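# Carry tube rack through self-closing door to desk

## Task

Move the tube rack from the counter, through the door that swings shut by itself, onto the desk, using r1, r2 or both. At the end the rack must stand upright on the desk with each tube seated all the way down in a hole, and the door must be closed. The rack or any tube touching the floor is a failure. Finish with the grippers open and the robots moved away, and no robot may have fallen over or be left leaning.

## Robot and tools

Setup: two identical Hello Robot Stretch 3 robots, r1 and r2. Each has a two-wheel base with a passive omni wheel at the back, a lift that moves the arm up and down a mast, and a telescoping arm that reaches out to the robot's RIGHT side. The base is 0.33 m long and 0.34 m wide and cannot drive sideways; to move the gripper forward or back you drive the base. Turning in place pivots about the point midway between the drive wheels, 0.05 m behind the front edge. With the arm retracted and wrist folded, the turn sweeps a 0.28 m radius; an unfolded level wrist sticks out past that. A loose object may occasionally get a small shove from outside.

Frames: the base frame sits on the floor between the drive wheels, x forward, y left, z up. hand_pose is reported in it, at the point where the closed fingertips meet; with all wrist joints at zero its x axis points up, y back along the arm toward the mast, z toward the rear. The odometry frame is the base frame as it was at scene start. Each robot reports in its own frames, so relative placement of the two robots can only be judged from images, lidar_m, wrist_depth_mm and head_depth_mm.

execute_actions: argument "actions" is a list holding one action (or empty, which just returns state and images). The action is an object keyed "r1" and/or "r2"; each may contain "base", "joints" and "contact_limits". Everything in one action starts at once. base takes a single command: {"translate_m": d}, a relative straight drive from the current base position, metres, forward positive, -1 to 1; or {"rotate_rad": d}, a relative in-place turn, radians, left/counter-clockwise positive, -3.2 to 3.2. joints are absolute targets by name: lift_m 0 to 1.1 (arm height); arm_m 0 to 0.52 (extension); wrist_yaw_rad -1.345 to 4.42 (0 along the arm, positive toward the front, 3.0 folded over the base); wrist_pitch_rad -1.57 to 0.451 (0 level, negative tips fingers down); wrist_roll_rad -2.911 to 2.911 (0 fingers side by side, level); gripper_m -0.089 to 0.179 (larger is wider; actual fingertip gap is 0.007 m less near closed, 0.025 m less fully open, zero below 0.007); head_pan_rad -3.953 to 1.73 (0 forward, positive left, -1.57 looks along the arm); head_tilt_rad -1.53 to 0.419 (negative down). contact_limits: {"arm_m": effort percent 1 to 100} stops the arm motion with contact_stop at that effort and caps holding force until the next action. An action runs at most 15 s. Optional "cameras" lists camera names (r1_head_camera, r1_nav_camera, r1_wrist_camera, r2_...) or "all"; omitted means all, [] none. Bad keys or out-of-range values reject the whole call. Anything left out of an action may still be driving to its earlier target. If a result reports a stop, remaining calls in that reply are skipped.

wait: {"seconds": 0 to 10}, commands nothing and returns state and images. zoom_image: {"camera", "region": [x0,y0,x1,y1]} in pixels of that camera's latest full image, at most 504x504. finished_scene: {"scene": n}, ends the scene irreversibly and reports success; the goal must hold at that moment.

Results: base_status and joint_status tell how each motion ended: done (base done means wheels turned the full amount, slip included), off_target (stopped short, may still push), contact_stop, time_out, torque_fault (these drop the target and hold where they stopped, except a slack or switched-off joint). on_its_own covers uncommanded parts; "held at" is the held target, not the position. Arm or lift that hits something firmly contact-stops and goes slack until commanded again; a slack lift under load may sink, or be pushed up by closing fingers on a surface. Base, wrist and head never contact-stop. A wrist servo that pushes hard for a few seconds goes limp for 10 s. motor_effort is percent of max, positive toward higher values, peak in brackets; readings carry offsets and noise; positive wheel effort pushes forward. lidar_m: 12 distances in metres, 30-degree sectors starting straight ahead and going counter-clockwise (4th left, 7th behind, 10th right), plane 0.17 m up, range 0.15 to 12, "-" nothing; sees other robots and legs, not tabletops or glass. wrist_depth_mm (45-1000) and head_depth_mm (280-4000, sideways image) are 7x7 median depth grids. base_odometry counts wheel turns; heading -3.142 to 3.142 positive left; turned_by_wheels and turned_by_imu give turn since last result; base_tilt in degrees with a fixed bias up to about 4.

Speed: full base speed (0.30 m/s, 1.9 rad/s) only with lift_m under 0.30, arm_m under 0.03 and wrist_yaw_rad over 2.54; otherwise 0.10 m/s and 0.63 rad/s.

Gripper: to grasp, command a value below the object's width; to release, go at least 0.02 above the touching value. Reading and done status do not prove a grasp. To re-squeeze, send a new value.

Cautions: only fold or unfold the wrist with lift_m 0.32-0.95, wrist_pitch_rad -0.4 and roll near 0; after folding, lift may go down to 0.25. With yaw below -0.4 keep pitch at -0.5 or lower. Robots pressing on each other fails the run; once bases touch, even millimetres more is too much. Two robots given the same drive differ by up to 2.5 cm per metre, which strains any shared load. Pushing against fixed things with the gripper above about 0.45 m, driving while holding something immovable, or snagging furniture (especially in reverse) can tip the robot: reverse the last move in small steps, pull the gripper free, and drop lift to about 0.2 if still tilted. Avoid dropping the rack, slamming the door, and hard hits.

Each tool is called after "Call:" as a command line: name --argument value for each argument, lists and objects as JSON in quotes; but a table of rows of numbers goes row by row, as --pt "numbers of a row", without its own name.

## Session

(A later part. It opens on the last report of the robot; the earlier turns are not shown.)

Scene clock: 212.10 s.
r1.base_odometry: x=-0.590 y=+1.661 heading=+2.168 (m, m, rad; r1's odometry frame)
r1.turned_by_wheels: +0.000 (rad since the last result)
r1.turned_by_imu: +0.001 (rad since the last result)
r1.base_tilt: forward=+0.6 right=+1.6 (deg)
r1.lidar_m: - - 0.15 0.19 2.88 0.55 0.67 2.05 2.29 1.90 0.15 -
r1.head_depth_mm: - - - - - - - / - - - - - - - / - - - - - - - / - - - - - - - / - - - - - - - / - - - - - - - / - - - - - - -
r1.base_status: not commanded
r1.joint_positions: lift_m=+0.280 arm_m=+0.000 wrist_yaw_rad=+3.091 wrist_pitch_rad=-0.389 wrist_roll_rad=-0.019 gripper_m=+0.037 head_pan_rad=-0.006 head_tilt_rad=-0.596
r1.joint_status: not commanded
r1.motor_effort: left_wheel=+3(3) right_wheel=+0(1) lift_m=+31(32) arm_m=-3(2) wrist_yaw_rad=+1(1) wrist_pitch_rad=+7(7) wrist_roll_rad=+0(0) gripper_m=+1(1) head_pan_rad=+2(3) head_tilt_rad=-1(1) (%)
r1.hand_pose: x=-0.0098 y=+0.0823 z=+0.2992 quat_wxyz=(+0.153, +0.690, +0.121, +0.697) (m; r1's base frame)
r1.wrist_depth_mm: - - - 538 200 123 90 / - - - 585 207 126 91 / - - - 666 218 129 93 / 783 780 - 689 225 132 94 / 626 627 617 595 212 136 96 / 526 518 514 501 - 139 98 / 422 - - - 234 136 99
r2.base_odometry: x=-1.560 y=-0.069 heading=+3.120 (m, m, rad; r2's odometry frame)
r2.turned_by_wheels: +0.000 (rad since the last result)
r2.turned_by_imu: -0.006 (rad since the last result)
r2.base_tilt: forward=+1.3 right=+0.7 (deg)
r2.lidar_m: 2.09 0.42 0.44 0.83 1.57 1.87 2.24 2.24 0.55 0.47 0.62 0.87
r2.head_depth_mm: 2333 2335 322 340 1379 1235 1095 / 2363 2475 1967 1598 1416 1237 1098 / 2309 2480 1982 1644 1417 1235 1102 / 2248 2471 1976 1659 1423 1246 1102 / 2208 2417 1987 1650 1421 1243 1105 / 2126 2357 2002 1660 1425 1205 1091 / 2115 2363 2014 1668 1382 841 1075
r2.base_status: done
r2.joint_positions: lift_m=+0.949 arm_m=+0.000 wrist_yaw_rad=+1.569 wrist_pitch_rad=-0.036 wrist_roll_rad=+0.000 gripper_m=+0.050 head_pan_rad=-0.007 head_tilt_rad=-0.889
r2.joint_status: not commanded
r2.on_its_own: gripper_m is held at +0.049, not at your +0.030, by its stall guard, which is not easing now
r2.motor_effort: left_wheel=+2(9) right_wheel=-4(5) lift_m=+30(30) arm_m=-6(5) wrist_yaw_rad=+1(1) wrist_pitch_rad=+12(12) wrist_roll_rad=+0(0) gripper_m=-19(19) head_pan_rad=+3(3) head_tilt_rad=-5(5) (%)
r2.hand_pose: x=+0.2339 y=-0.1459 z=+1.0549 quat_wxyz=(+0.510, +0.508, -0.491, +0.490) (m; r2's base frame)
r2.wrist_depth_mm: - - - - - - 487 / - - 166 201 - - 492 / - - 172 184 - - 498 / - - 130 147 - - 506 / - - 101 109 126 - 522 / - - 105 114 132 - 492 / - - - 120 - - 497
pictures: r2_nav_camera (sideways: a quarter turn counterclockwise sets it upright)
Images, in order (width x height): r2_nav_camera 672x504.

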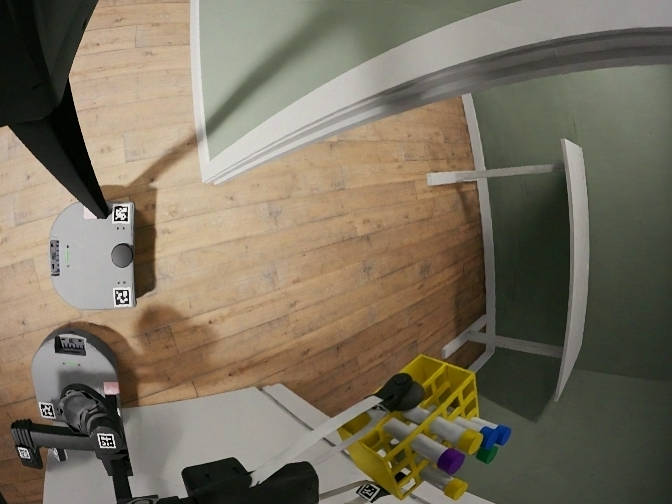

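Call:
execute_actions --actions '[{"r2":{"base":{"translate_m":1.0}}}]' --cameras '[]'

Call:
execute_actions --actions '[{"r2":{"base":{"rotate_rad":1.57},"joints":{"head_pan_rad":-1.57,"head_tilt_rad":-0.7}},"r1":{"base":{"rotate_rad":-1.2}}}]' --cameras '[]'

Call:
execute_actions --actions '[{"r2":{"joints":{"wrist_yaw_rad":0,"arm_m":0.4}},"r1":{"base":{"translate_m":0.9}}}]' --cameras '["r2_head_camera","r1_nav_camera"]'

Scene clock: 232.83 s.
r1.base_odometry: x=-0.590 y=+1.661 heading=+2.168 (m, m, rad; r1's odometry frame)
r1.turned_by_wheels: +0.000 (rad since the last result)
r1.turned_by_imu: +0.001 (rad since the last result)
r1.base_tilt: forward=+0.6 right=+1.6 (deg)
r1.lidar_m: - - 0.15 0.19 2.88 0.98 1.32 2.05 2.29 1.90 0.15 -
r1.head_depth_mm: - - - - - - - / - - - - - - - / - - - - - - - / - - - - - - - / - - - - - - - / - - - - - - - / - - - - - - -
r1.base_status: not commanded
r1.joint_positions: lift_m=+0.280 arm_m=+0.000 wrist_yaw_rad=+3.091 wrist_pitch_rad=-0.389 wrist_roll_rad=-0.019 gripper_m=+0.037 head_pan_rad=-0.006 head_tilt_rad=-0.596
r1.joint_status: not commanded
r1.motor_effort: left_wheel=+4(3) right_wheel=+0(0) lift_m=+31(32) arm_m=-2(3) wrist_yaw_rad=+1(1) wrist_pitch_rad=+7(7) wrist_roll_rad=+0(0) gripper_m=+1(1) head_pan_rad=+3(2) head_tilt_rad=-1(1) (%)
r1.hand_pose: x=-0.0098 y=+0.0823 z=+0.2992 quat_wxyz=(+0.153, +0.690, +0.121, +0.697) (m; r1's base frame)
r1.wrist_depth_mm: - - - 529 201 124 89 / - - - 587 207 126 91 / - 953 - 674 216 129 92 / 786 784 - 698 227 132 94 / 628 630 614 572 212 135 96 / 513 516 522 506 - 141 97 / 444 - - - 235 135 99
r2.base_odometry: x=-2.560 y=-0.047 heading=+3.120 (m, m, rad; r2's odometry frame)
r2.turned_by_wheels: +0.000 (rad since the last result)
r2.turned_by_imu: -0.008 (rad since the last result)
r2.base_tilt: forward=+1.2 right=+0.9 (deg)
r2.lidar_m: 1.54 1.13 1.82 2.43 0.92 0.63 3.21 0.84 0.69 1.03 1.33 1.44
r2.head_depth_mm: 857 1738 322 340 1387 1238 1103 / 863 1687 1895 1602 1418 1239 1103 / 866 1625 1882 1642 1410 1241 1103 / 872 1591 1840 1657 1427 1241 1107 / 875 1561 1834 1655 1416 1247 1106 / 880 1516 1796 1662 1427 1248 1111 / 884 1478 1674 1540 1402 1255 1106
r2.base_status: done
r2.joint_positions: lift_m=+0.949 arm_m=+0.000 wrist_yaw_rad=+1.569 wrist_pitch_rad=-0.036 wrist_roll_rad=+0.000 gripper_m=+0.050 head_pan_rad=-0.007 head_tilt_rad=-0.889
r2.joint_status: not commanded
r2.on_its_own: gripper_m is held at +0.049, not at your +0.030, by its stall guard, which is not easing now
r2.motor_effort: left_wheel=+2(9) right_wheel=-4(5) lift_m=+29(30) arm_m=-6(6) wrist_yaw_rad=+1(1) wrist_pitch_rad=+12(12) wrist_roll_rad=+0(0) gripper_m=-19(19) head_pan_rad=+2(3) head_tilt_rad=-4(5) (%)
r2.hand_pose: x=+0.2339 y=-0.1459 z=+1.0549 quat_wxyz=(+0.510, +0.508, -0.491, +0.490) (m; r2's base frame)
r2.wrist_depth_mm: - - - - - - - / - - 165 200 - - - / - - 173 184 - - - / - - 129 147 807 - - / - 975 101 109 126 - - / - - 106 114 132 - - / - - - 120 - - -
pictures: none
No camera images: the call's "cameras" was empty. Leave "cameras" out to get every camera's image.

Scene clock: 236.27 s.
r1.base_odometry: x=-0.590 y=+1.661 heading=+0.968 (m, m, rad; r1's odometry frame)
r1.turned_by_wheels: -1.200 (rad since the last result)
r1.turned_by_imu: -1.194 (rad since the last result)
r1.base_tilt: forward=+0.6 right=+1.6 (deg)
r1.lidar_m: 1.89 0.22 0.18 0.17 0.19 0.28 1.19 0.98 1.10 2.04 2.16 1.94
r1.head_depth_mm: 1540 1713 1928 2136 1757 1431 1197 / 1551 1734 1942 2143 1756 1433 1194 / 1570 1746 1991 2173 1769 1422 1195 / 1584 1778 1996 2188 1760 1428 1197 / 1589 1783 2021 2179 1761 1430 1196 / 1614 1812 2047 2227 1760 1434 1195 / 1631 1806 2066 2257 1755 1437 1193
r1.base_status: done
r1.joint_positions: lift_m=+0.280 arm_m=+0.000 wrist_yaw_rad=+3.091 wrist_pitch_rad=-0.389 wrist_roll_rad=-0.019 gripper_m=+0.037 head_pan_rad=-0.006 head_tilt_rad=-0.596
r1.joint_status: not commanded
r1.motor_effort: left_wheel=+3(32) right_wheel=-1(7) lift_m=+31(31) arm_m=-2(2) wrist_yaw_rad=+0(0) wrist_pitch_rad=+8(7) wrist_roll_rad=+0(1) gripper_m=+1(0) head_pan_rad=+3(3) head_tilt_rad=+0(1) (%)
r1.hand_pose: x=-0.0098 y=+0.0823 z=+0.2992 quat_wxyz=(+0.153, +0.690, +0.121, +0.697) (m; r1's base frame)
r1.wrist_depth_mm: 205 203 194 191 186 184 178 / 223 221 - 206 201 197 192 / 246 240 - 224 220 214 210 / 274 267 - 248 242 235 235 / 308 297 292 276 264 259 557 / 351 337 322 306 - 292 504 / 406 - - - 347 333 431
r2.base_odometry: x=-2.560 y=-0.047 heading=-1.593 (m, m, rad; r2's odometry frame)
r2.turned_by_wheels: +1.570 (rad since the last result)
r2.turned_by_imu: +1.575 (rad since the last result)
r2.base_tilt: forward=+1.2 right=+0.8 (deg)
r2.lidar_m: 2.43 0.90 0.63 3.20 0.85 0.69 1.05 1.33 1.43 1.54 1.14 1.83
r2.head_depth_mm: 1378 1013 1799 1984 - - 1153 / 1358 1024 1753 1922 - - 1114 / 1332 1027 1727 1904 - - 1117 / 1309 1034 1675 1875 1609 1415 1121 / 1292 1041 1627 1851 1624 1421 - / 1265 1051 1608 1813 1709 - - / 1241 1056 826 1688 1671 - -
r2.base_status: done
r2.joint_positions: lift_m=+0.949 arm_m=+0.000 wrist_yaw_rad=+1.569 wrist_pitch_rad=-0.036 wrist_roll_rad=+0.000 gripper_m=+0.050 head_pan_rad=-1.563 head_tilt_rad=-0.705
r2.joint_status: all done
r2.on_its_own: gripper_m is held at +0.049, not at your +0.030, by its stall guard, which is not easing now
r2.motor_effort: left_wheel=-4(9) right_wheel=+2(7) lift_m=+30(31) arm_m=-6(6) wrist_yaw_rad=+1(2) wrist_pitch_rad=+12(12) wrist_roll_rad=+0(0) gripper_m=-19(19) head_pan_rad=-3(34) head_tilt_rad=+1(15) (%)
r2.hand_pose: x=+0.2339 y=-0.1459 z=+1.0549 quat_wxyz=(+0.510, +0.508, -0.491, +0.490) (m; r2's base frame)
r2.wrist_depth_mm: - - - - - - - / - - 165 201 - - - / - - 142 183 - - - / - - 130 147 - - - / - - 101 109 126 - - / - - 106 115 132 - - / 966 - - 120 - - -
pictures: none
No camera images: the call's "cameras" was empty. Leave "cameras" out to get every camera's image.

Scene clock: 241.10 s.
r1.base_odometry: x=-0.080 y=+2.403 heading=+0.969 (m, m, rad; r1's odometry frame)
r1.turned_by_wheels: +0.000 (rad since the last result)
r1.turned_by_imu: +0.007 (rad since the last result)
r1.base_tilt: forward=+0.5 right=+1.5 (deg)
r1.lidar_m: 1.00 1.05 1.07 1.05 1.11 1.57 1.63 1.71 2.15 2.10 1.34 1.02
r1.head_depth_mm: 784 874 980 1126 1309 1419 1195 / 792 884 994 1137 1327 1421 1201 / 797 892 1007 1153 1354 1423 1197 / 807 900 1020 1170 1375 1430 1191 / 813 908 1032 1181 1402 1425 1197 / 821 920 1044 1202 1417 1426 1197 / 829 929 1057 1217 1445 1419 1196
r1.base_status: done
r1.joint_positions: lift_m=+0.280 arm_m=+0.000 wrist_yaw_rad=+3.091 wrist_pitch_rad=-0.389 wrist_roll_rad=-0.019 gripper_m=+0.037 head_pan_rad=-0.006 head_tilt_rad=-0.596
r1.joint_status: not commanded
r1.motor_effort: left_wheel=+1(14) right_wheel=-1(5) lift_m=+31(32) arm_m=-2(2) wrist_yaw_rad=+1(2) wrist_pitch_rad=+7(7) wrist_roll_rad=+0(0) gripper_m=+1(0) head_pan_rad=+2(3) head_tilt_rad=-1(1) (%)
r1.hand_pose: x=-0.0098 y=+0.0824 z=+0.2992 quat_wxyz=(+0.153, +0.690, +0.121, +0.697) (m; r1's base frame)
r1.wrist_depth_mm: - 975 937 911 929 926 940 / - - - - - - - / - - - - - - - / 788 797 - 790 741 733 748 / 637 616 612 602 621 605 584 / 518 519 521 512 - 501 493 / 447 - - - 417 428 430
r2.base_odometry: x=-2.560 y=-0.047 heading=-1.593 (m, m, rad; r2's odometry frame)
r2.turned_by_wheels: +0.000 (rad since the last result)
r2.turned_by_imu: -0.001 (rad since the last result)
r2.base_tilt: forward=+1.3 right=+0.7 (deg)
r2.lidar_m: 2.43 0.90 0.63 0.57 0.57 0.67 1.05 1.33 1.43 1.54 1.13 1.83
r2.head_depth_mm: 1372 1167 - 1906 1599 1348 1158 / 1352 - 1776 1907 1608 1345 1165 / 1314 - 1780 1909 1611 1339 1163 / 1294 861 1683 1877 1614 1349 1163 / 1290 1046 1644 1860 1620 1358 1165 / 1263 1048 1601 1831 1615 1360 1170 / 1241 1053 825 1675 1540 1323 1171
r2.base_status: not commanded
r2.joint_positions: lift_m=+0.949 arm_m=+0.400 wrist_yaw_rad=+0.001 wrist_pitch_rad=-0.035 wrist_roll_rad=+0.000 gripper_m=+0.050 head_pan_rad=-1.563 head_tilt_rad=-0.705
r2.joint_status: all done
r2.on_its_own: gripper_m is held at +0.049, not at your +0.030, by its stall guard, which is not easing now
r2.motor_effort: left_wheel=-4(4) right_wheel=+2(2) lift_m=+31(31) arm_m=+5(9) wrist_yaw_rad=-1(6) wrist_pitch_rad=+12(12) wrist_roll_rad=+0(0) gripper_m=-19(18) head_pan_rad=-3(3) head_tilt_rad=+2(1) (%)
r2.hand_pose: x=-0.0211 y=-0.7998 z=+1.0551 quat_wxyz=(+0.707, +0.013, -0.707, -0.012) (m; r2's base frame)
r2.wrist_depth_mm: 729 767 812 877 931 - - / 745 786 166 203 952 - - / 764 803 173 184 - - - / 773 811 129 147 631 794 752 / 547 523 101 109 126 454 435 / 359 353 106 115 132 324 309 / 267 259 235 120 185 242 238
pictures: r1_nav_camera (sideways: a quarter turn counterclockwise sets it upright), r2_head_camera (sideways: a quarter turn clockwise sets it upright)
Images, in order (width x height): r1_nav_camera 672x504, r2_head_camera 896x504.

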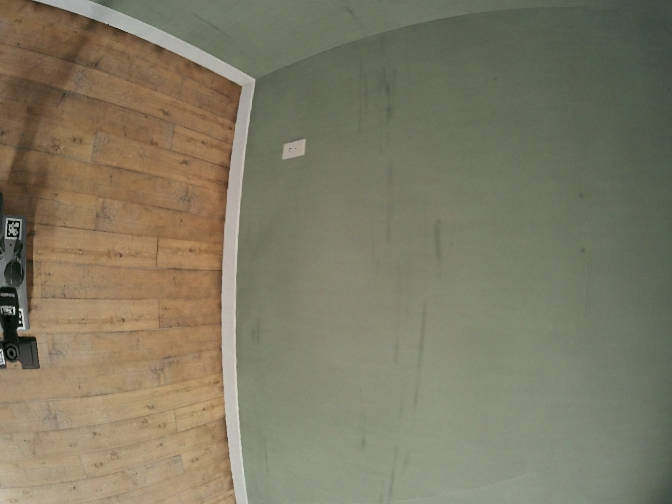

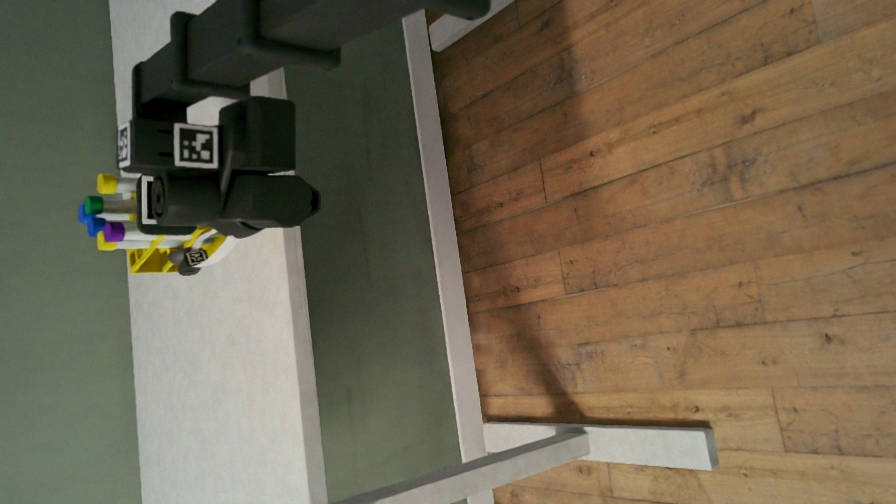

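Call:
execute_actions --actions '[{"r2":{"joints":{"arm_m":0.5}}}]' --cameras '[]'

Call:
execute_actions --actions '[{"r2":{"joints":{"lift_m":0.895}}}]' --cameras '["r2_head_camera","r2_wrist_camera"]'

Scene clock: 248.00 s.
r1.base_odometry: x=-0.080 y=+2.403 heading=+0.969 (m, m, rad; r1's odometry frame)
r1.turned_by_wheels: +0.000 (rad since the last result)
r1.turned_by_imu: +0.000 (rad since the last result)
r1.base_tilt: forward=+0.6 right=+1.5 (deg)
r1.lidar_m: 1.00 1.05 1.07 1.05 1.11 1.57 1.63 1.72 2.15 2.11 1.35 1.02
r1.head_depth_mm: 786 876 983 1124 1307 1420 1198 / 792 881 995 1142 1324 1424 1197 / 803 892 1008 1150 1354 1430 1197 / 807 899 1016 1167 1376 1425 1197 / 814 911 1026 1186 1393 1421 1205 / 822 921 1042 1201 1425 1429 1195 / 830 928 1055 1219 1447 1419 1202
r1.base_status: not commanded
r1.joint_positions: lift_m=+0.280 arm_m=+0.000 wrist_yaw_rad=+3.091 wrist_pitch_rad=-0.389 wrist_roll_rad=-0.019 gripper_m=+0.037 head_pan_rad=-0.006 head_tilt_rad=-0.596
r1.joint_status: not commanded
r1.motor_effort: left_wheel=+1(2) right_wheel=-1(1) lift_m=+32(32) arm_m=-1(2) wrist_yaw_rad=+0(1) wrist_pitch_rad=+7(7) wrist_roll_rad=+0(0) gripper_m=+1(1) head_pan_rad=+2(3) head_tilt_rad=-2(1) (%)
r1.hand_pose: x=-0.0098 y=+0.0824 z=+0.2992 quat_wxyz=(+0.153, +0.690, +0.121, +0.697) (m; r1's base frame)
r1.wrist_depth_mm: - 947 954 946 929 911 938 / - - - - - - - / - - - - - - - / 816 778 - 746 730 756 753 / 636 617 618 614 621 587 583 / 525 510 523 511 - 496 503 / 445 - - - 414 423 420
r2.base_odometry: x=-2.560 y=-0.047 heading=-1.593 (m, m, rad; r2's odometry frame)
r2.turned_by_wheels: +0.000 (rad since the last result)
r2.turned_by_imu: -0.001 (rad since the last result)
r2.base_tilt: forward=+1.4 right=+0.8 (deg)
r2.lidar_m: 2.43 0.90 0.63 0.56 0.56 0.67 1.05 1.33 1.43 1.53 1.14 1.83
r2.head_depth_mm: 1374 1164 1875 1917 1599 1345 1159 / 1348 901 1772 1917 1599 1346 1155 / 1303 - 1733 1915 1606 1352 1164 / 1280 911 1671 1867 1610 1353 1161 / 1290 1041 1628 1844 1617 1351 1163 / 1265 1048 1598 1824 1624 1353 1164 / 1239 1053 828 1691 1532 1328 1172
r2.base_status: not commanded
r2.joint_positions: lift_m=+0.949 arm_m=+0.500 wrist_yaw_rad=+0.001 wrist_pitch_rad=-0.035 wrist_roll_rad=+0.000 gripper_m=+0.050 head_pan_rad=-1.563 head_tilt_rad=-0.705
r2.joint_status: all done
r2.on_its_own: gripper_m is held at +0.049, not at your +0.030, by its stall guard, which is not easing now
r2.motor_effort: left_wheel=-4(4) right_wheel=+2(2) lift_m=+30(31) arm_m=+5(4) wrist_yaw_rad=-1(1) wrist_pitch_rad=+12(12) wrist_roll_rad=+0(0) gripper_m=-19(20) head_pan_rad=-3(3) head_tilt_rad=+2(2) (%)
r2.hand_pose: x=-0.0211 y=-0.8998 z=+1.0551 quat_wxyz=(+0.707, +0.013, -0.707, -0.012) (m; r2's base frame)
r2.wrist_depth_mm: 654 678 729 778 831 884 938 / 666 712 166 203 837 918 978 / 681 721 173 184 879 942 - / 697 741 130 147 628 794 748 / 548 525 101 109 126 452 437 / 359 353 106 114 132 322 308 / 266 260 234 120 185 242 238
pictures: none
No camera images: the call's "cameras" was empty. Leave "cameras" out to get every camera's image.

Scene clock: 249.33 s.
r1.base_odometry: x=-0.080 y=+2.403 heading=+0.969 (m, m, rad; r1's odometry frame)
r1.turned_by_wheels: +0.000 (rad since the last result)
r1.turned_by_imu: +0.000 (rad since the last result)
r1.base_tilt: forward=+0.6 right=+1.5 (deg)
r1.lidar_m: 1.00 1.05 1.07 1.05 1.11 1.58 1.64 1.72 2.15 2.10 1.34 1.02
r1.head_depth_mm: 784 873 983 1118 1307 1434 1198 / 790 880 991 1140 1329 1428 1193 / 801 892 1007 1156 1351 1426 1197 / 807 901 1016 1168 1383 1431 1198 / 816 909 1032 1191 1396 1426 1196 / 822 919 1041 1204 1420 1432 1201 / 828 930 1054 1223 1449 1419 1197
r1.base_status: not commanded
r1.joint_positions: lift_m=+0.280 arm_m=+0.000 wrist_yaw_rad=+3.091 wrist_pitch_rad=-0.389 wrist_roll_rad=-0.019 gripper_m=+0.037 head_pan_rad=-0.006 head_tilt_rad=-0.596
r1.joint_status: not commanded
r1.motor_effort: left_wheel=+1(1) right_wheel=-1(1) lift_m=+31(31) arm_m=-1(3) wrist_yaw_rad=+0(0) wrist_pitch_rad=+7(7) wrist_roll_rad=+0(0) gripper_m=+1(0) head_pan_rad=+2(3) head_tilt_rad=-1(1) (%)
r1.hand_pose: x=-0.0098 y=+0.0824 z=+0.2992 quat_wxyz=(+0.153, +0.690, +0.121, +0.697) (m; r1's base frame)
r1.wrist_depth_mm: - 964 956 943 929 940 930 / - - - - - - - / - - - - - - - / 781 761 - 755 748 766 722 / 631 619 615 604 622 594 591 / 522 522 526 520 - 495 495 / 447 - - - 423 435 422
r2.base_odometry: x=-2.560 y=-0.047 heading=-1.593 (m, m, rad; r2's odometry frame)
r2.turned_by_wheels: +0.000 (rad since the last result)
r2.turned_by_imu: +0.000 (rad since the last result)
r2.base_tilt: forward=+1.2 right=+0.7 (deg)
r2.lidar_m: 2.43 0.90 0.63 0.56 0.56 0.67 1.05 1.33 1.44 1.54 1.14 1.83
r2.head_depth_mm: 1376 1016 - - 1564 1344 1155 / 1356 1173 1786 1920 1609 1335 1162 / 1335 1184 1771 1920 1616 1339 1164 / 1302 863 1693 1862 1619 1355 1164 / 1290 1041 1638 1849 1618 1351 1169 / 1256 1041 1596 1826 1625 1364 1168 / 1240 1052 828 1682 1536 1328 1176
r2.base_status: not commanded
r2.joint_positions: lift_m=+0.896 arm_m=+0.500 wrist_yaw_rad=+0.001 wrist_pitch_rad=-0.034 wrist_roll_rad=+0.000 gripper_m=+0.050 head_pan_rad=-1.563 head_tilt_rad=-0.705
r2.joint_status: all done
r2.on_its_own: gripper_m is held at +0.049, not at your +0.030, by its stall guard, which is not easing now
r2.motor_effort: left_wheel=-4(4) right_wheel=+2(2) lift_m=+13(27) arm_m=+5(5) wrist_yaw_rad=-1(1) wrist_pitch_rad=+12(12) wrist_roll_rad=+0(0) gripper_m=-19(20) head_pan_rad=-3(3) head_tilt_rad=+2(2) (%)
r2.hand_pose: x=-0.0211 y=-0.8998 z=+1.0013 quat_wxyz=(+0.707, +0.013, -0.707, -0.012) (m; r2's base frame)
r2.wrist_depth_mm: 649 684 733 770 836 908 937 / 670 698 166 203 860 925 956 / 679 720 172 184 874 953 - / 674 710 130 147 433 550 517 / 376 363 101 109 126 311 300 / 244 243 106 115 132 222 211 / 182 178 161 120 149 167 163
pictures: r2_head_camera (sideways: a quarter turn clockwise sets it upright), r2_wrist_camera
Images, in order (width x height): r2_head_camera 896x504, r2_wrist_camera 644x364.

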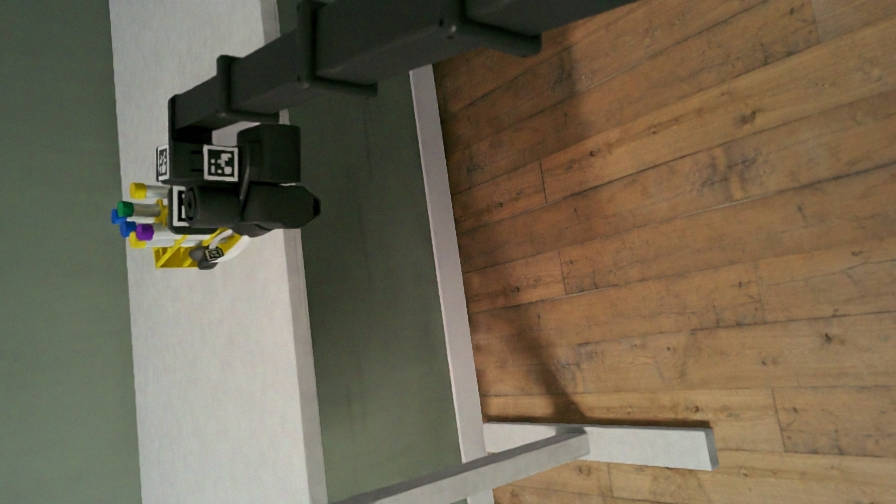

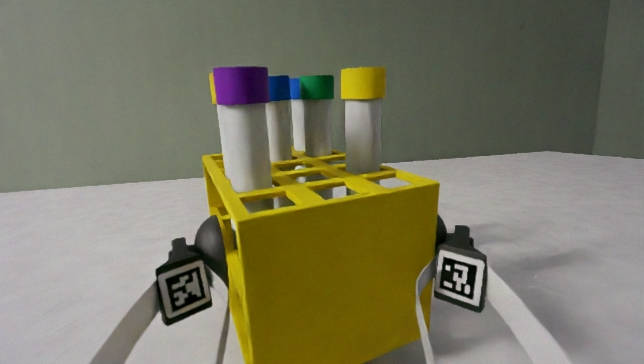

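Call:
execute_actions --actions '[{"r2":{"joints":{"lift_m":0.915}}}]' --cameras '[]'

Call:
execute_actions --actions '[{"r2":{"joints":{"wrist_pitch_rad":-0.15}}}]' --cameras '[]'

Call:
execute_actions --actions '[{"r2":{"joints":{"gripper_m":0.17}}}]' --cameras '[]'

Call:
execute_actions --actions '[{"r2":{"joints":{"arm_m":0.3}}}]' --cameras '["r2_wrist_camera"]'

Scene clock: 254.53 s.
r1.base_odometry: x=-0.080 y=+2.403 heading=+0.969 (m, m, rad; r1's odometry frame)
r1.turned_by_wheels: +0.000 (rad since the last result)
r1.turned_by_imu: +0.000 (rad since the last result)
r1.base_tilt: forward=+0.5 right=+1.6 (deg)
r1.lidar_m: 1.00 1.05 1.07 1.05 1.11 1.58 1.64 1.72 2.15 2.11 1.35 1.02
r1.head_depth_mm: 785 874 980 1123 1311 1418 1197 / 792 881 995 1141 1334 1431 1196 / 799 889 1006 1152 1359 1422 1197 / 809 898 1019 1167 1372 1419 1192 / 816 911 1030 1180 1394 1426 1197 / 823 923 1043 1202 1433 1430 1198 / 832 929 1058 1215 1445 1417 1189
r1.base_status: not commanded
r1.joint_positions: lift_m=+0.280 arm_m=+0.000 wrist_yaw_rad=+3.091 wrist_pitch_rad=-0.389 wrist_roll_rad=-0.019 gripper_m=+0.037 head_pan_rad=-0.006 head_tilt_rad=-0.596
r1.joint_status: not commanded
r1.motor_effort: left_wheel=+2(1) right_wheel=-1(1) lift_m=+32(31) arm_m=-3(2) wrist_yaw_rad=+1(1) wrist_pitch_rad=+7(7) wrist_roll_rad=+0(0) gripper_m=+0(1) head_pan_rad=+2(2) head_tilt_rad=-1(2) (%)
r1.hand_pose: x=-0.0098 y=+0.0824 z=+0.2992 quat_wxyz=(+0.153, +0.690, +0.121, +0.697) (m; r1's base frame)
r1.wrist_depth_mm: - 932 917 942 925 913 919 / - - - - - - - / - - - - - - - / 810 770 - 746 757 727 716 / 621 621 616 600 620 596 590 / 517 519 515 509 - 502 490 / 442 - - - 419 427 429
r2.base_odometry: x=-2.560 y=-0.047 heading=-1.593 (m, m, rad; r2's odometry frame)
r2.turned_by_wheels: +0.000 (rad since the last result)
r2.turned_by_imu: +0.000 (rad since the last result)
r2.base_tilt: forward=+1.2 right=+0.8 (deg)
r2.lidar_m: 2.43 0.90 0.63 0.56 0.56 0.67 1.05 1.33 1.44 1.54 1.14 1.84
r2.head_depth_mm: 1375 1081 - 1937 1600 1348 1161 / 1360 1171 1775 1922 1606 1353 1159 / 1329 - 1740 1911 1615 1344 1162 / 1299 867 1691 1874 1611 1347 1165 / 1284 1032 1634 1847 1619 1353 1163 / 1262 1046 1596 1824 1610 1358 1170 / 1245 1050 829 1695 1534 1326 1171
r2.base_status: not commanded
r2.joint_positions: lift_m=+0.914 arm_m=+0.500 wrist_yaw_rad=+0.001 wrist_pitch_rad=-0.034 wrist_roll_rad=+0.000 gripper_m=+0.050 head_pan_rad=-1.563 head_tilt_rad=-0.705
r2.joint_status: all done
r2.on_its_own: gripper_m is held at +0.049, not at your +0.030, by its stall guard, which is not easing now
r2.motor_effort: left_wheel=-4(4) right_wheel=+2(2) lift_m=+30(31) arm_m=+5(5) wrist_yaw_rad=-1(1) wrist_pitch_rad=+12(12) wrist_roll_rad=+0(0) gripper_m=-19(19) head_pan_rad=-3(3) head_tilt_rad=+2(1) (%)
r2.hand_pose: x=-0.0211 y=-0.8998 z=+1.0202 quat_wxyz=(+0.707, +0.013, -0.707, -0.012) (m; r2's base frame)
r2.wrist_depth_mm: 648 695 732 779 816 886 945 / 666 700 165 203 848 917 972 / 682 724 172 184 870 965 - / 696 731 130 147 500 632 601 / 432 421 101 109 126 361 347 / 284 282 106 114 132 258 245 / 212 206 187 120 162 193 189
pictures: none
No camera images: the call's "cameras" was empty. Leave "cameras" out to get every camera's image.

Scene clock: 255.30 s.
r1.base_odometry: x=-0.080 y=+2.403 heading=+0.969 (m, m, rad; r1's odometry frame)
r1.turned_by_wheels: +0.000 (rad since the last result)
r1.turned_by_imu: +0.000 (rad since the last result)
r1.base_tilt: forward=+0.5 right=+1.6 (deg)
r1.lidar_m: 1.00 1.05 1.08 1.05 1.11 1.58 1.63 1.73 2.16 2.11 1.35 1.02
r1.head_depth_mm: 784 875 980 1122 1309 1429 1200 / 794 882 992 1138 1332 1429 1191 / 798 891 1003 1153 1354 1419 1197 / 806 900 1018 1171 1373 1421 1199 / 818 910 1029 1183 1403 1430 1193 / 824 917 1043 1199 1415 1424 1192 / 832 931 1058 1214 1443 1420 1196
r1.base_status: not commanded
r1.joint_positions: lift_m=+0.280 arm_m=+0.000 wrist_yaw_rad=+3.091 wrist_pitch_rad=-0.389 wrist_roll_rad=-0.019 gripper_m=+0.037 head_pan_rad=-0.006 head_tilt_rad=-0.596
r1.joint_status: not commanded
r1.motor_effort: left_wheel=+1(1) right_wheel=-1(1) lift_m=+31(32) arm_m=-2(2) wrist_yaw_rad=+1(1) wrist_pitch_rad=+8(7) wrist_roll_rad=+0(0) gripper_m=+0(1) head_pan_rad=+2(2) head_tilt_rad=-2(2) (%)
r1.hand_pose: x=-0.0098 y=+0.0824 z=+0.2992 quat_wxyz=(+0.153, +0.690, +0.121, +0.697) (m; r1's base frame)
r1.wrist_depth_mm: - 982 919 932 935 912 929 / - - - - - - - / - - - - - - - / 778 796 - 781 750 743 735 / 617 608 612 610 620 591 580 / 523 516 525 509 - 495 490 / 444 - - - 424 431 424
r2.base_odometry: x=-2.560 y=-0.047 heading=-1.593 (m, m, rad; r2's odometry frame)
r2.turned_by_wheels: +0.000 (rad since the last result)
r2.turned_by_imu: +0.000 (rad since the last result)
r2.base_tilt: forward=+1.2 right=+0.8 (deg)
r2.lidar_m: 2.43 0.90 0.63 0.56 0.56 0.67 1.05 1.33 1.43 1.54 1.14 1.83
r2.head_depth_mm: 1374 1084 - 1940 1608 1347 1161 / 1364 1177 1770 1917 1603 1342 1157 / 1332 - 1747 1918 1607 1345 1161 / 1309 879 1691 1875 1617 1340 1162 / 1290 1040 1633 1859 1610 1359 1165 / 1261 1045 1596 1827 1618 1358 1167 / 1240 1052 828 1679 1541 1331 1170
r2.base_status: not commanded
r2.joint_positions: lift_m=+0.914 arm_m=+0.500 wrist_yaw_rad=+0.001 wrist_pitch_rad=-0.175 wrist_roll_rad=+0.000 gripper_m=+0.050 head_pan_rad=-1.563 head_tilt_rad=-0.705
r2.joint_status: all done
r2.on_its_own: gripper_m is held at +0.049, not at your +0.030, by its stall guard, which is not easing now
r2.motor_effort: left_wheel=-4(4) right_wheel=+2(2) lift_m=+30(31) arm_m=+5(5) wrist_yaw_rad=-1(1) wrist_pitch_rad=+8(10) wrist_roll_rad=+0(0) gripper_m=-19(19) head_pan_rad=-3(3) head_tilt_rad=+1(2) (%)
r2.hand_pose: x=-0.0211 y=-0.8927 z=+0.9849 quat_wxyz=(+0.705, +0.062, -0.704, -0.061) (m; r2's base frame)
r2.wrist_depth_mm: 623 666 704 753 811 863 922 / 659 690 699 197 835 912 969 / 682 707 174 185 669 637 603 / 426 408 132 146 302 352 341 / 275 269 104 109 125 242 235 / 202 200 105 114 132 187 180 / 160 157 150 121 141 148 146
pictures: none
No camera images: the call's "cameras" was empty. Leave "cameras" out to get every camera's image.

Scene clock: 257.00 s.
r1.base_odometry: x=-0.080 y=+2.403 heading=+0.969 (m, m, rad; r1's odometry frame)
r1.turned_by_wheels: +0.000 (rad since the last result)
r1.turned_by_imu: +0.000 (rad since the last result)
r1.base_tilt: forward=+0.6 right=+1.5 (deg)
r1.lidar_m: 1.00 1.05 1.07 1.05 1.11 1.57 1.64 1.72 2.15 2.11 1.35 1.02
r1.head_depth_mm: 784 870 982 1123 1315 1426 1195 / 791 883 995 1137 1333 1425 1192 / 799 890 1011 1159 1355 1426 1202 / 807 899 1017 1171 1370 1420 1197 / 815 909 1031 1178 1396 1420 1200 / 821 921 1046 1209 1422 1421 1194 / 830 930 1054 1216 1445 1425 1200
r1.base_status: not commanded
r1.joint_positions: lift_m=+0.280 arm_m=+0.000 wrist_yaw_rad=+3.091 wrist_pitch_rad=-0.389 wrist_roll_rad=-0.019 gripper_m=+0.037 head_pan_rad=-0.006 head_tilt_rad=-0.596
r1.joint_status: not commanded
r1.motor_effort: left_wheel=+2(2) right_wheel=-1(1) lift_m=+32(31) arm_m=-3(2) wrist_yaw_rad=+1(2) wrist_pitch_rad=+7(8) wrist_roll_rad=+0(0) gripper_m=+1(0) head_pan_rad=+2(2) head_tilt_rad=-1(2) (%)
r1.hand_pose: x=-0.0098 y=+0.0824 z=+0.2992 quat_wxyz=(+0.153, +0.690, +0.121, +0.697) (m; r1's base frame)
r1.wrist_depth_mm: - 951 945 897 927 947 932 / - - - - - - - / - - - - - - - / 778 795 - 755 740 731 724 / 627 618 608 596 605 591 581 / 520 518 524 514 - 495 494 / 447 - - - 415 426 428
r2.base_odometry: x=-2.560 y=-0.047 heading=-1.593 (m, m, rad; r2's odometry frame)
r2.turned_by_wheels: +0.000 (rad since the last result)
r2.turned_by_imu: +0.000 (rad since the last result)
r2.base_tilt: forward=+1.3 right=+0.9 (deg)
r2.lidar_m: 2.43 0.90 0.63 0.56 0.56 0.67 1.05 1.33 1.43 1.54 1.14 1.83
r2.head_depth_mm: 1370 1082 - 1928 1594 1340 1158 / 1365 1228 1775 1922 1610 1348 1157 / 1338 - 1743 1916 1609 1344 1162 / 1309 886 1688 1864 1617 1352 1168 / 1281 1040 1635 1858 1616 1349 1167 / 1258 1051 1586 1815 1614 1357 1166 / 1239 1051 828 1688 1540 1326 1175
r2.base_status: not commanded
r2.joint_positions: lift_m=+0.914 arm_m=+0.500 wrist_yaw_rad=+0.001 wrist_pitch_rad=-0.172 wrist_roll_rad=+0.000 gripper_m=+0.170 head_pan_rad=-1.563 head_tilt_rad=-0.705
r2.joint_status: all done
r2.motor_effort: left_wheel=-4(4) right_wheel=+2(2) lift_m=+31(30) arm_m=+5(5) wrist_yaw_rad=-1(1) wrist_pitch_rad=+7(9) wrist_roll_rad=+0(0) gripper_m=+1(84) head_pan_rad=-3(3) head_tilt_rad=+2(2) (%)
r2.hand_pose: x=-0.0211 y=-0.8928 z=+0.9854 quat_wxyz=(+0.705, +0.062, -0.704, -0.061) (m; r2's base frame)
r2.wrist_depth_mm: 631 663 705 754 808 868 906 / 657 697 718 757 844 912 974 / 679 713 170 181 685 660 620 / 432 414 130 149 337 354 343 / 278 289 133 111 125 257 236 / 204 199 178 113 134 178 182 / - 158 151 120 141 149 147
pictures: none
No camera images: the call's "cameras" was empty. Leave "cameras" out to get every camera's image.

Scene clock: 259.70 s.
r1.base_odometry: x=-0.080 y=+2.403 heading=+0.969 (m, m, rad; r1's odometry frame)
r1.turned_by_wheels: +0.000 (rad since the last result)
r1.turned_by_imu: +0.000 (rad since the last result)
r1.base_tilt: forward=+0.5 right=+1.6 (deg)
r1.lidar_m: 1.00 1.05 1.07 1.04 1.11 1.58 1.64 1.72 2.15 2.10 1.35 1.02
r1.head_depth_mm: 783 873 981 1122 1317 1426 1197 / 792 881 995 1138 1332 1421 1196 / 801 893 1004 1150 1353 1421 1201 / 807 899 1018 1171 1371 1419 1198 / 815 908 1027 1185 1397 1432 1201 / 823 922 1040 1201 1419 1422 1191 / 832 934 1054 1221 1442 1423 1195
r1.base_status: not commanded
r1.joint_positions: lift_m=+0.280 arm_m=+0.000 wrist_yaw_rad=+3.091 wrist_pitch_rad=-0.389 wrist_roll_rad=-0.019 gripper_m=+0.037 head_pan_rad=-0.006 head_tilt_rad=-0.596
r1.joint_status: not commanded
r1.motor_effort: left_wheel=+1(0) right_wheel=-1(1) lift_m=+31(32) arm_m=-2(2) wrist_yaw_rad=+0(0) wrist_pitch_rad=+7(7) wrist_roll_rad=+0(0) gripper_m=+1(1) head_pan_rad=+2(2) head_tilt_rad=+0(1) (%)
r1.hand_pose: x=-0.0098 y=+0.0824 z=+0.2992 quat_wxyz=(+0.153, +0.690, +0.121, +0.697) (m; r1's base frame)
r1.wrist_depth_mm: - 930 982 919 928 900 926 / - - - - - - - / - - - - - - - / 801 787 - 759 760 735 756 / 642 623 621 621 626 589 602 / 524 517 518 511 - 491 495 / 446 - - - 416 430 427
r2.base_odometry: x=-2.560 y=-0.047 heading=-1.593 (m, m, rad; r2's odometry frame)
r2.turned_by_wheels: +0.000 (rad since the last result)
r2.turned_by_imu: +0.000 (rad since the last result)
r2.base_tilt: forward=+1.3 right=+0.8 (deg)
r2.lidar_m: 2.43 0.90 0.63 0.56 0.56 0.67 1.05 1.33 1.44 1.54 1.14 1.83
r2.head_depth_mm: 1377 1020 - 1868 1601 1341 1160 / 1362 1095 - 1941 1594 1341 1159 / 1334 909 - 1910 1612 1347 1162 / 1317 877 1670 1876 1616 1351 1163 / 1285 1043 1641 1852 1608 1350 1166 / 1262 1047 1599 1821 1618 1355 1165 / 1240 1049 827 1694 1531 1336 1172
r2.base_status: not commanded
r2.joint_positions: lift_m=+0.914 arm_m=+0.300 wrist_yaw_rad=+0.001 wrist_pitch_rad=-0.172 wrist_roll_rad=+0.000 gripper_m=+0.170 head_pan_rad=-1.563 head_tilt_rad=-0.705
r2.joint_status: all done
r2.motor_effort: left_wheel=-4(4) right_wheel=+2(2) lift_m=+30(30) arm_m=-6(9) wrist_yaw_rad=-1(0) wrist_pitch_rad=+7(8) wrist_roll_rad=+0(0) gripper_m=+0(1) head_pan_rad=-3(3) head_tilt_rad=+2(2) (%)
r2.hand_pose: x=-0.0211 y=-0.6938 z=+0.9857 quat_wxyz=(+0.705, +0.061, -0.704, -0.060) (m; r2's base frame)
r2.wrist_depth_mm: 790 826 863 918 - - - / 811 855 909 964 - - - / 820 877 829 314 715 666 624 / 436 420 401 316 373 358 346 / 281 292 265 269 287 308 - / 226 - - - - - - / 605 - - - - - -
pictures: r2_wrist_camera
Images, in order (width x height): r2_wrist_camera 644x364.

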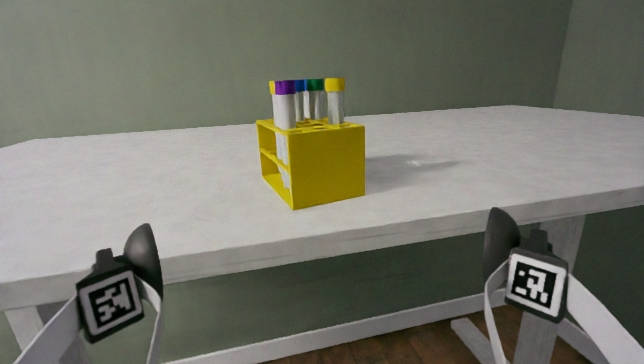

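Tubes look level. Done.

Call:
finished_scene --scene 1

The scene is finished: the task was done.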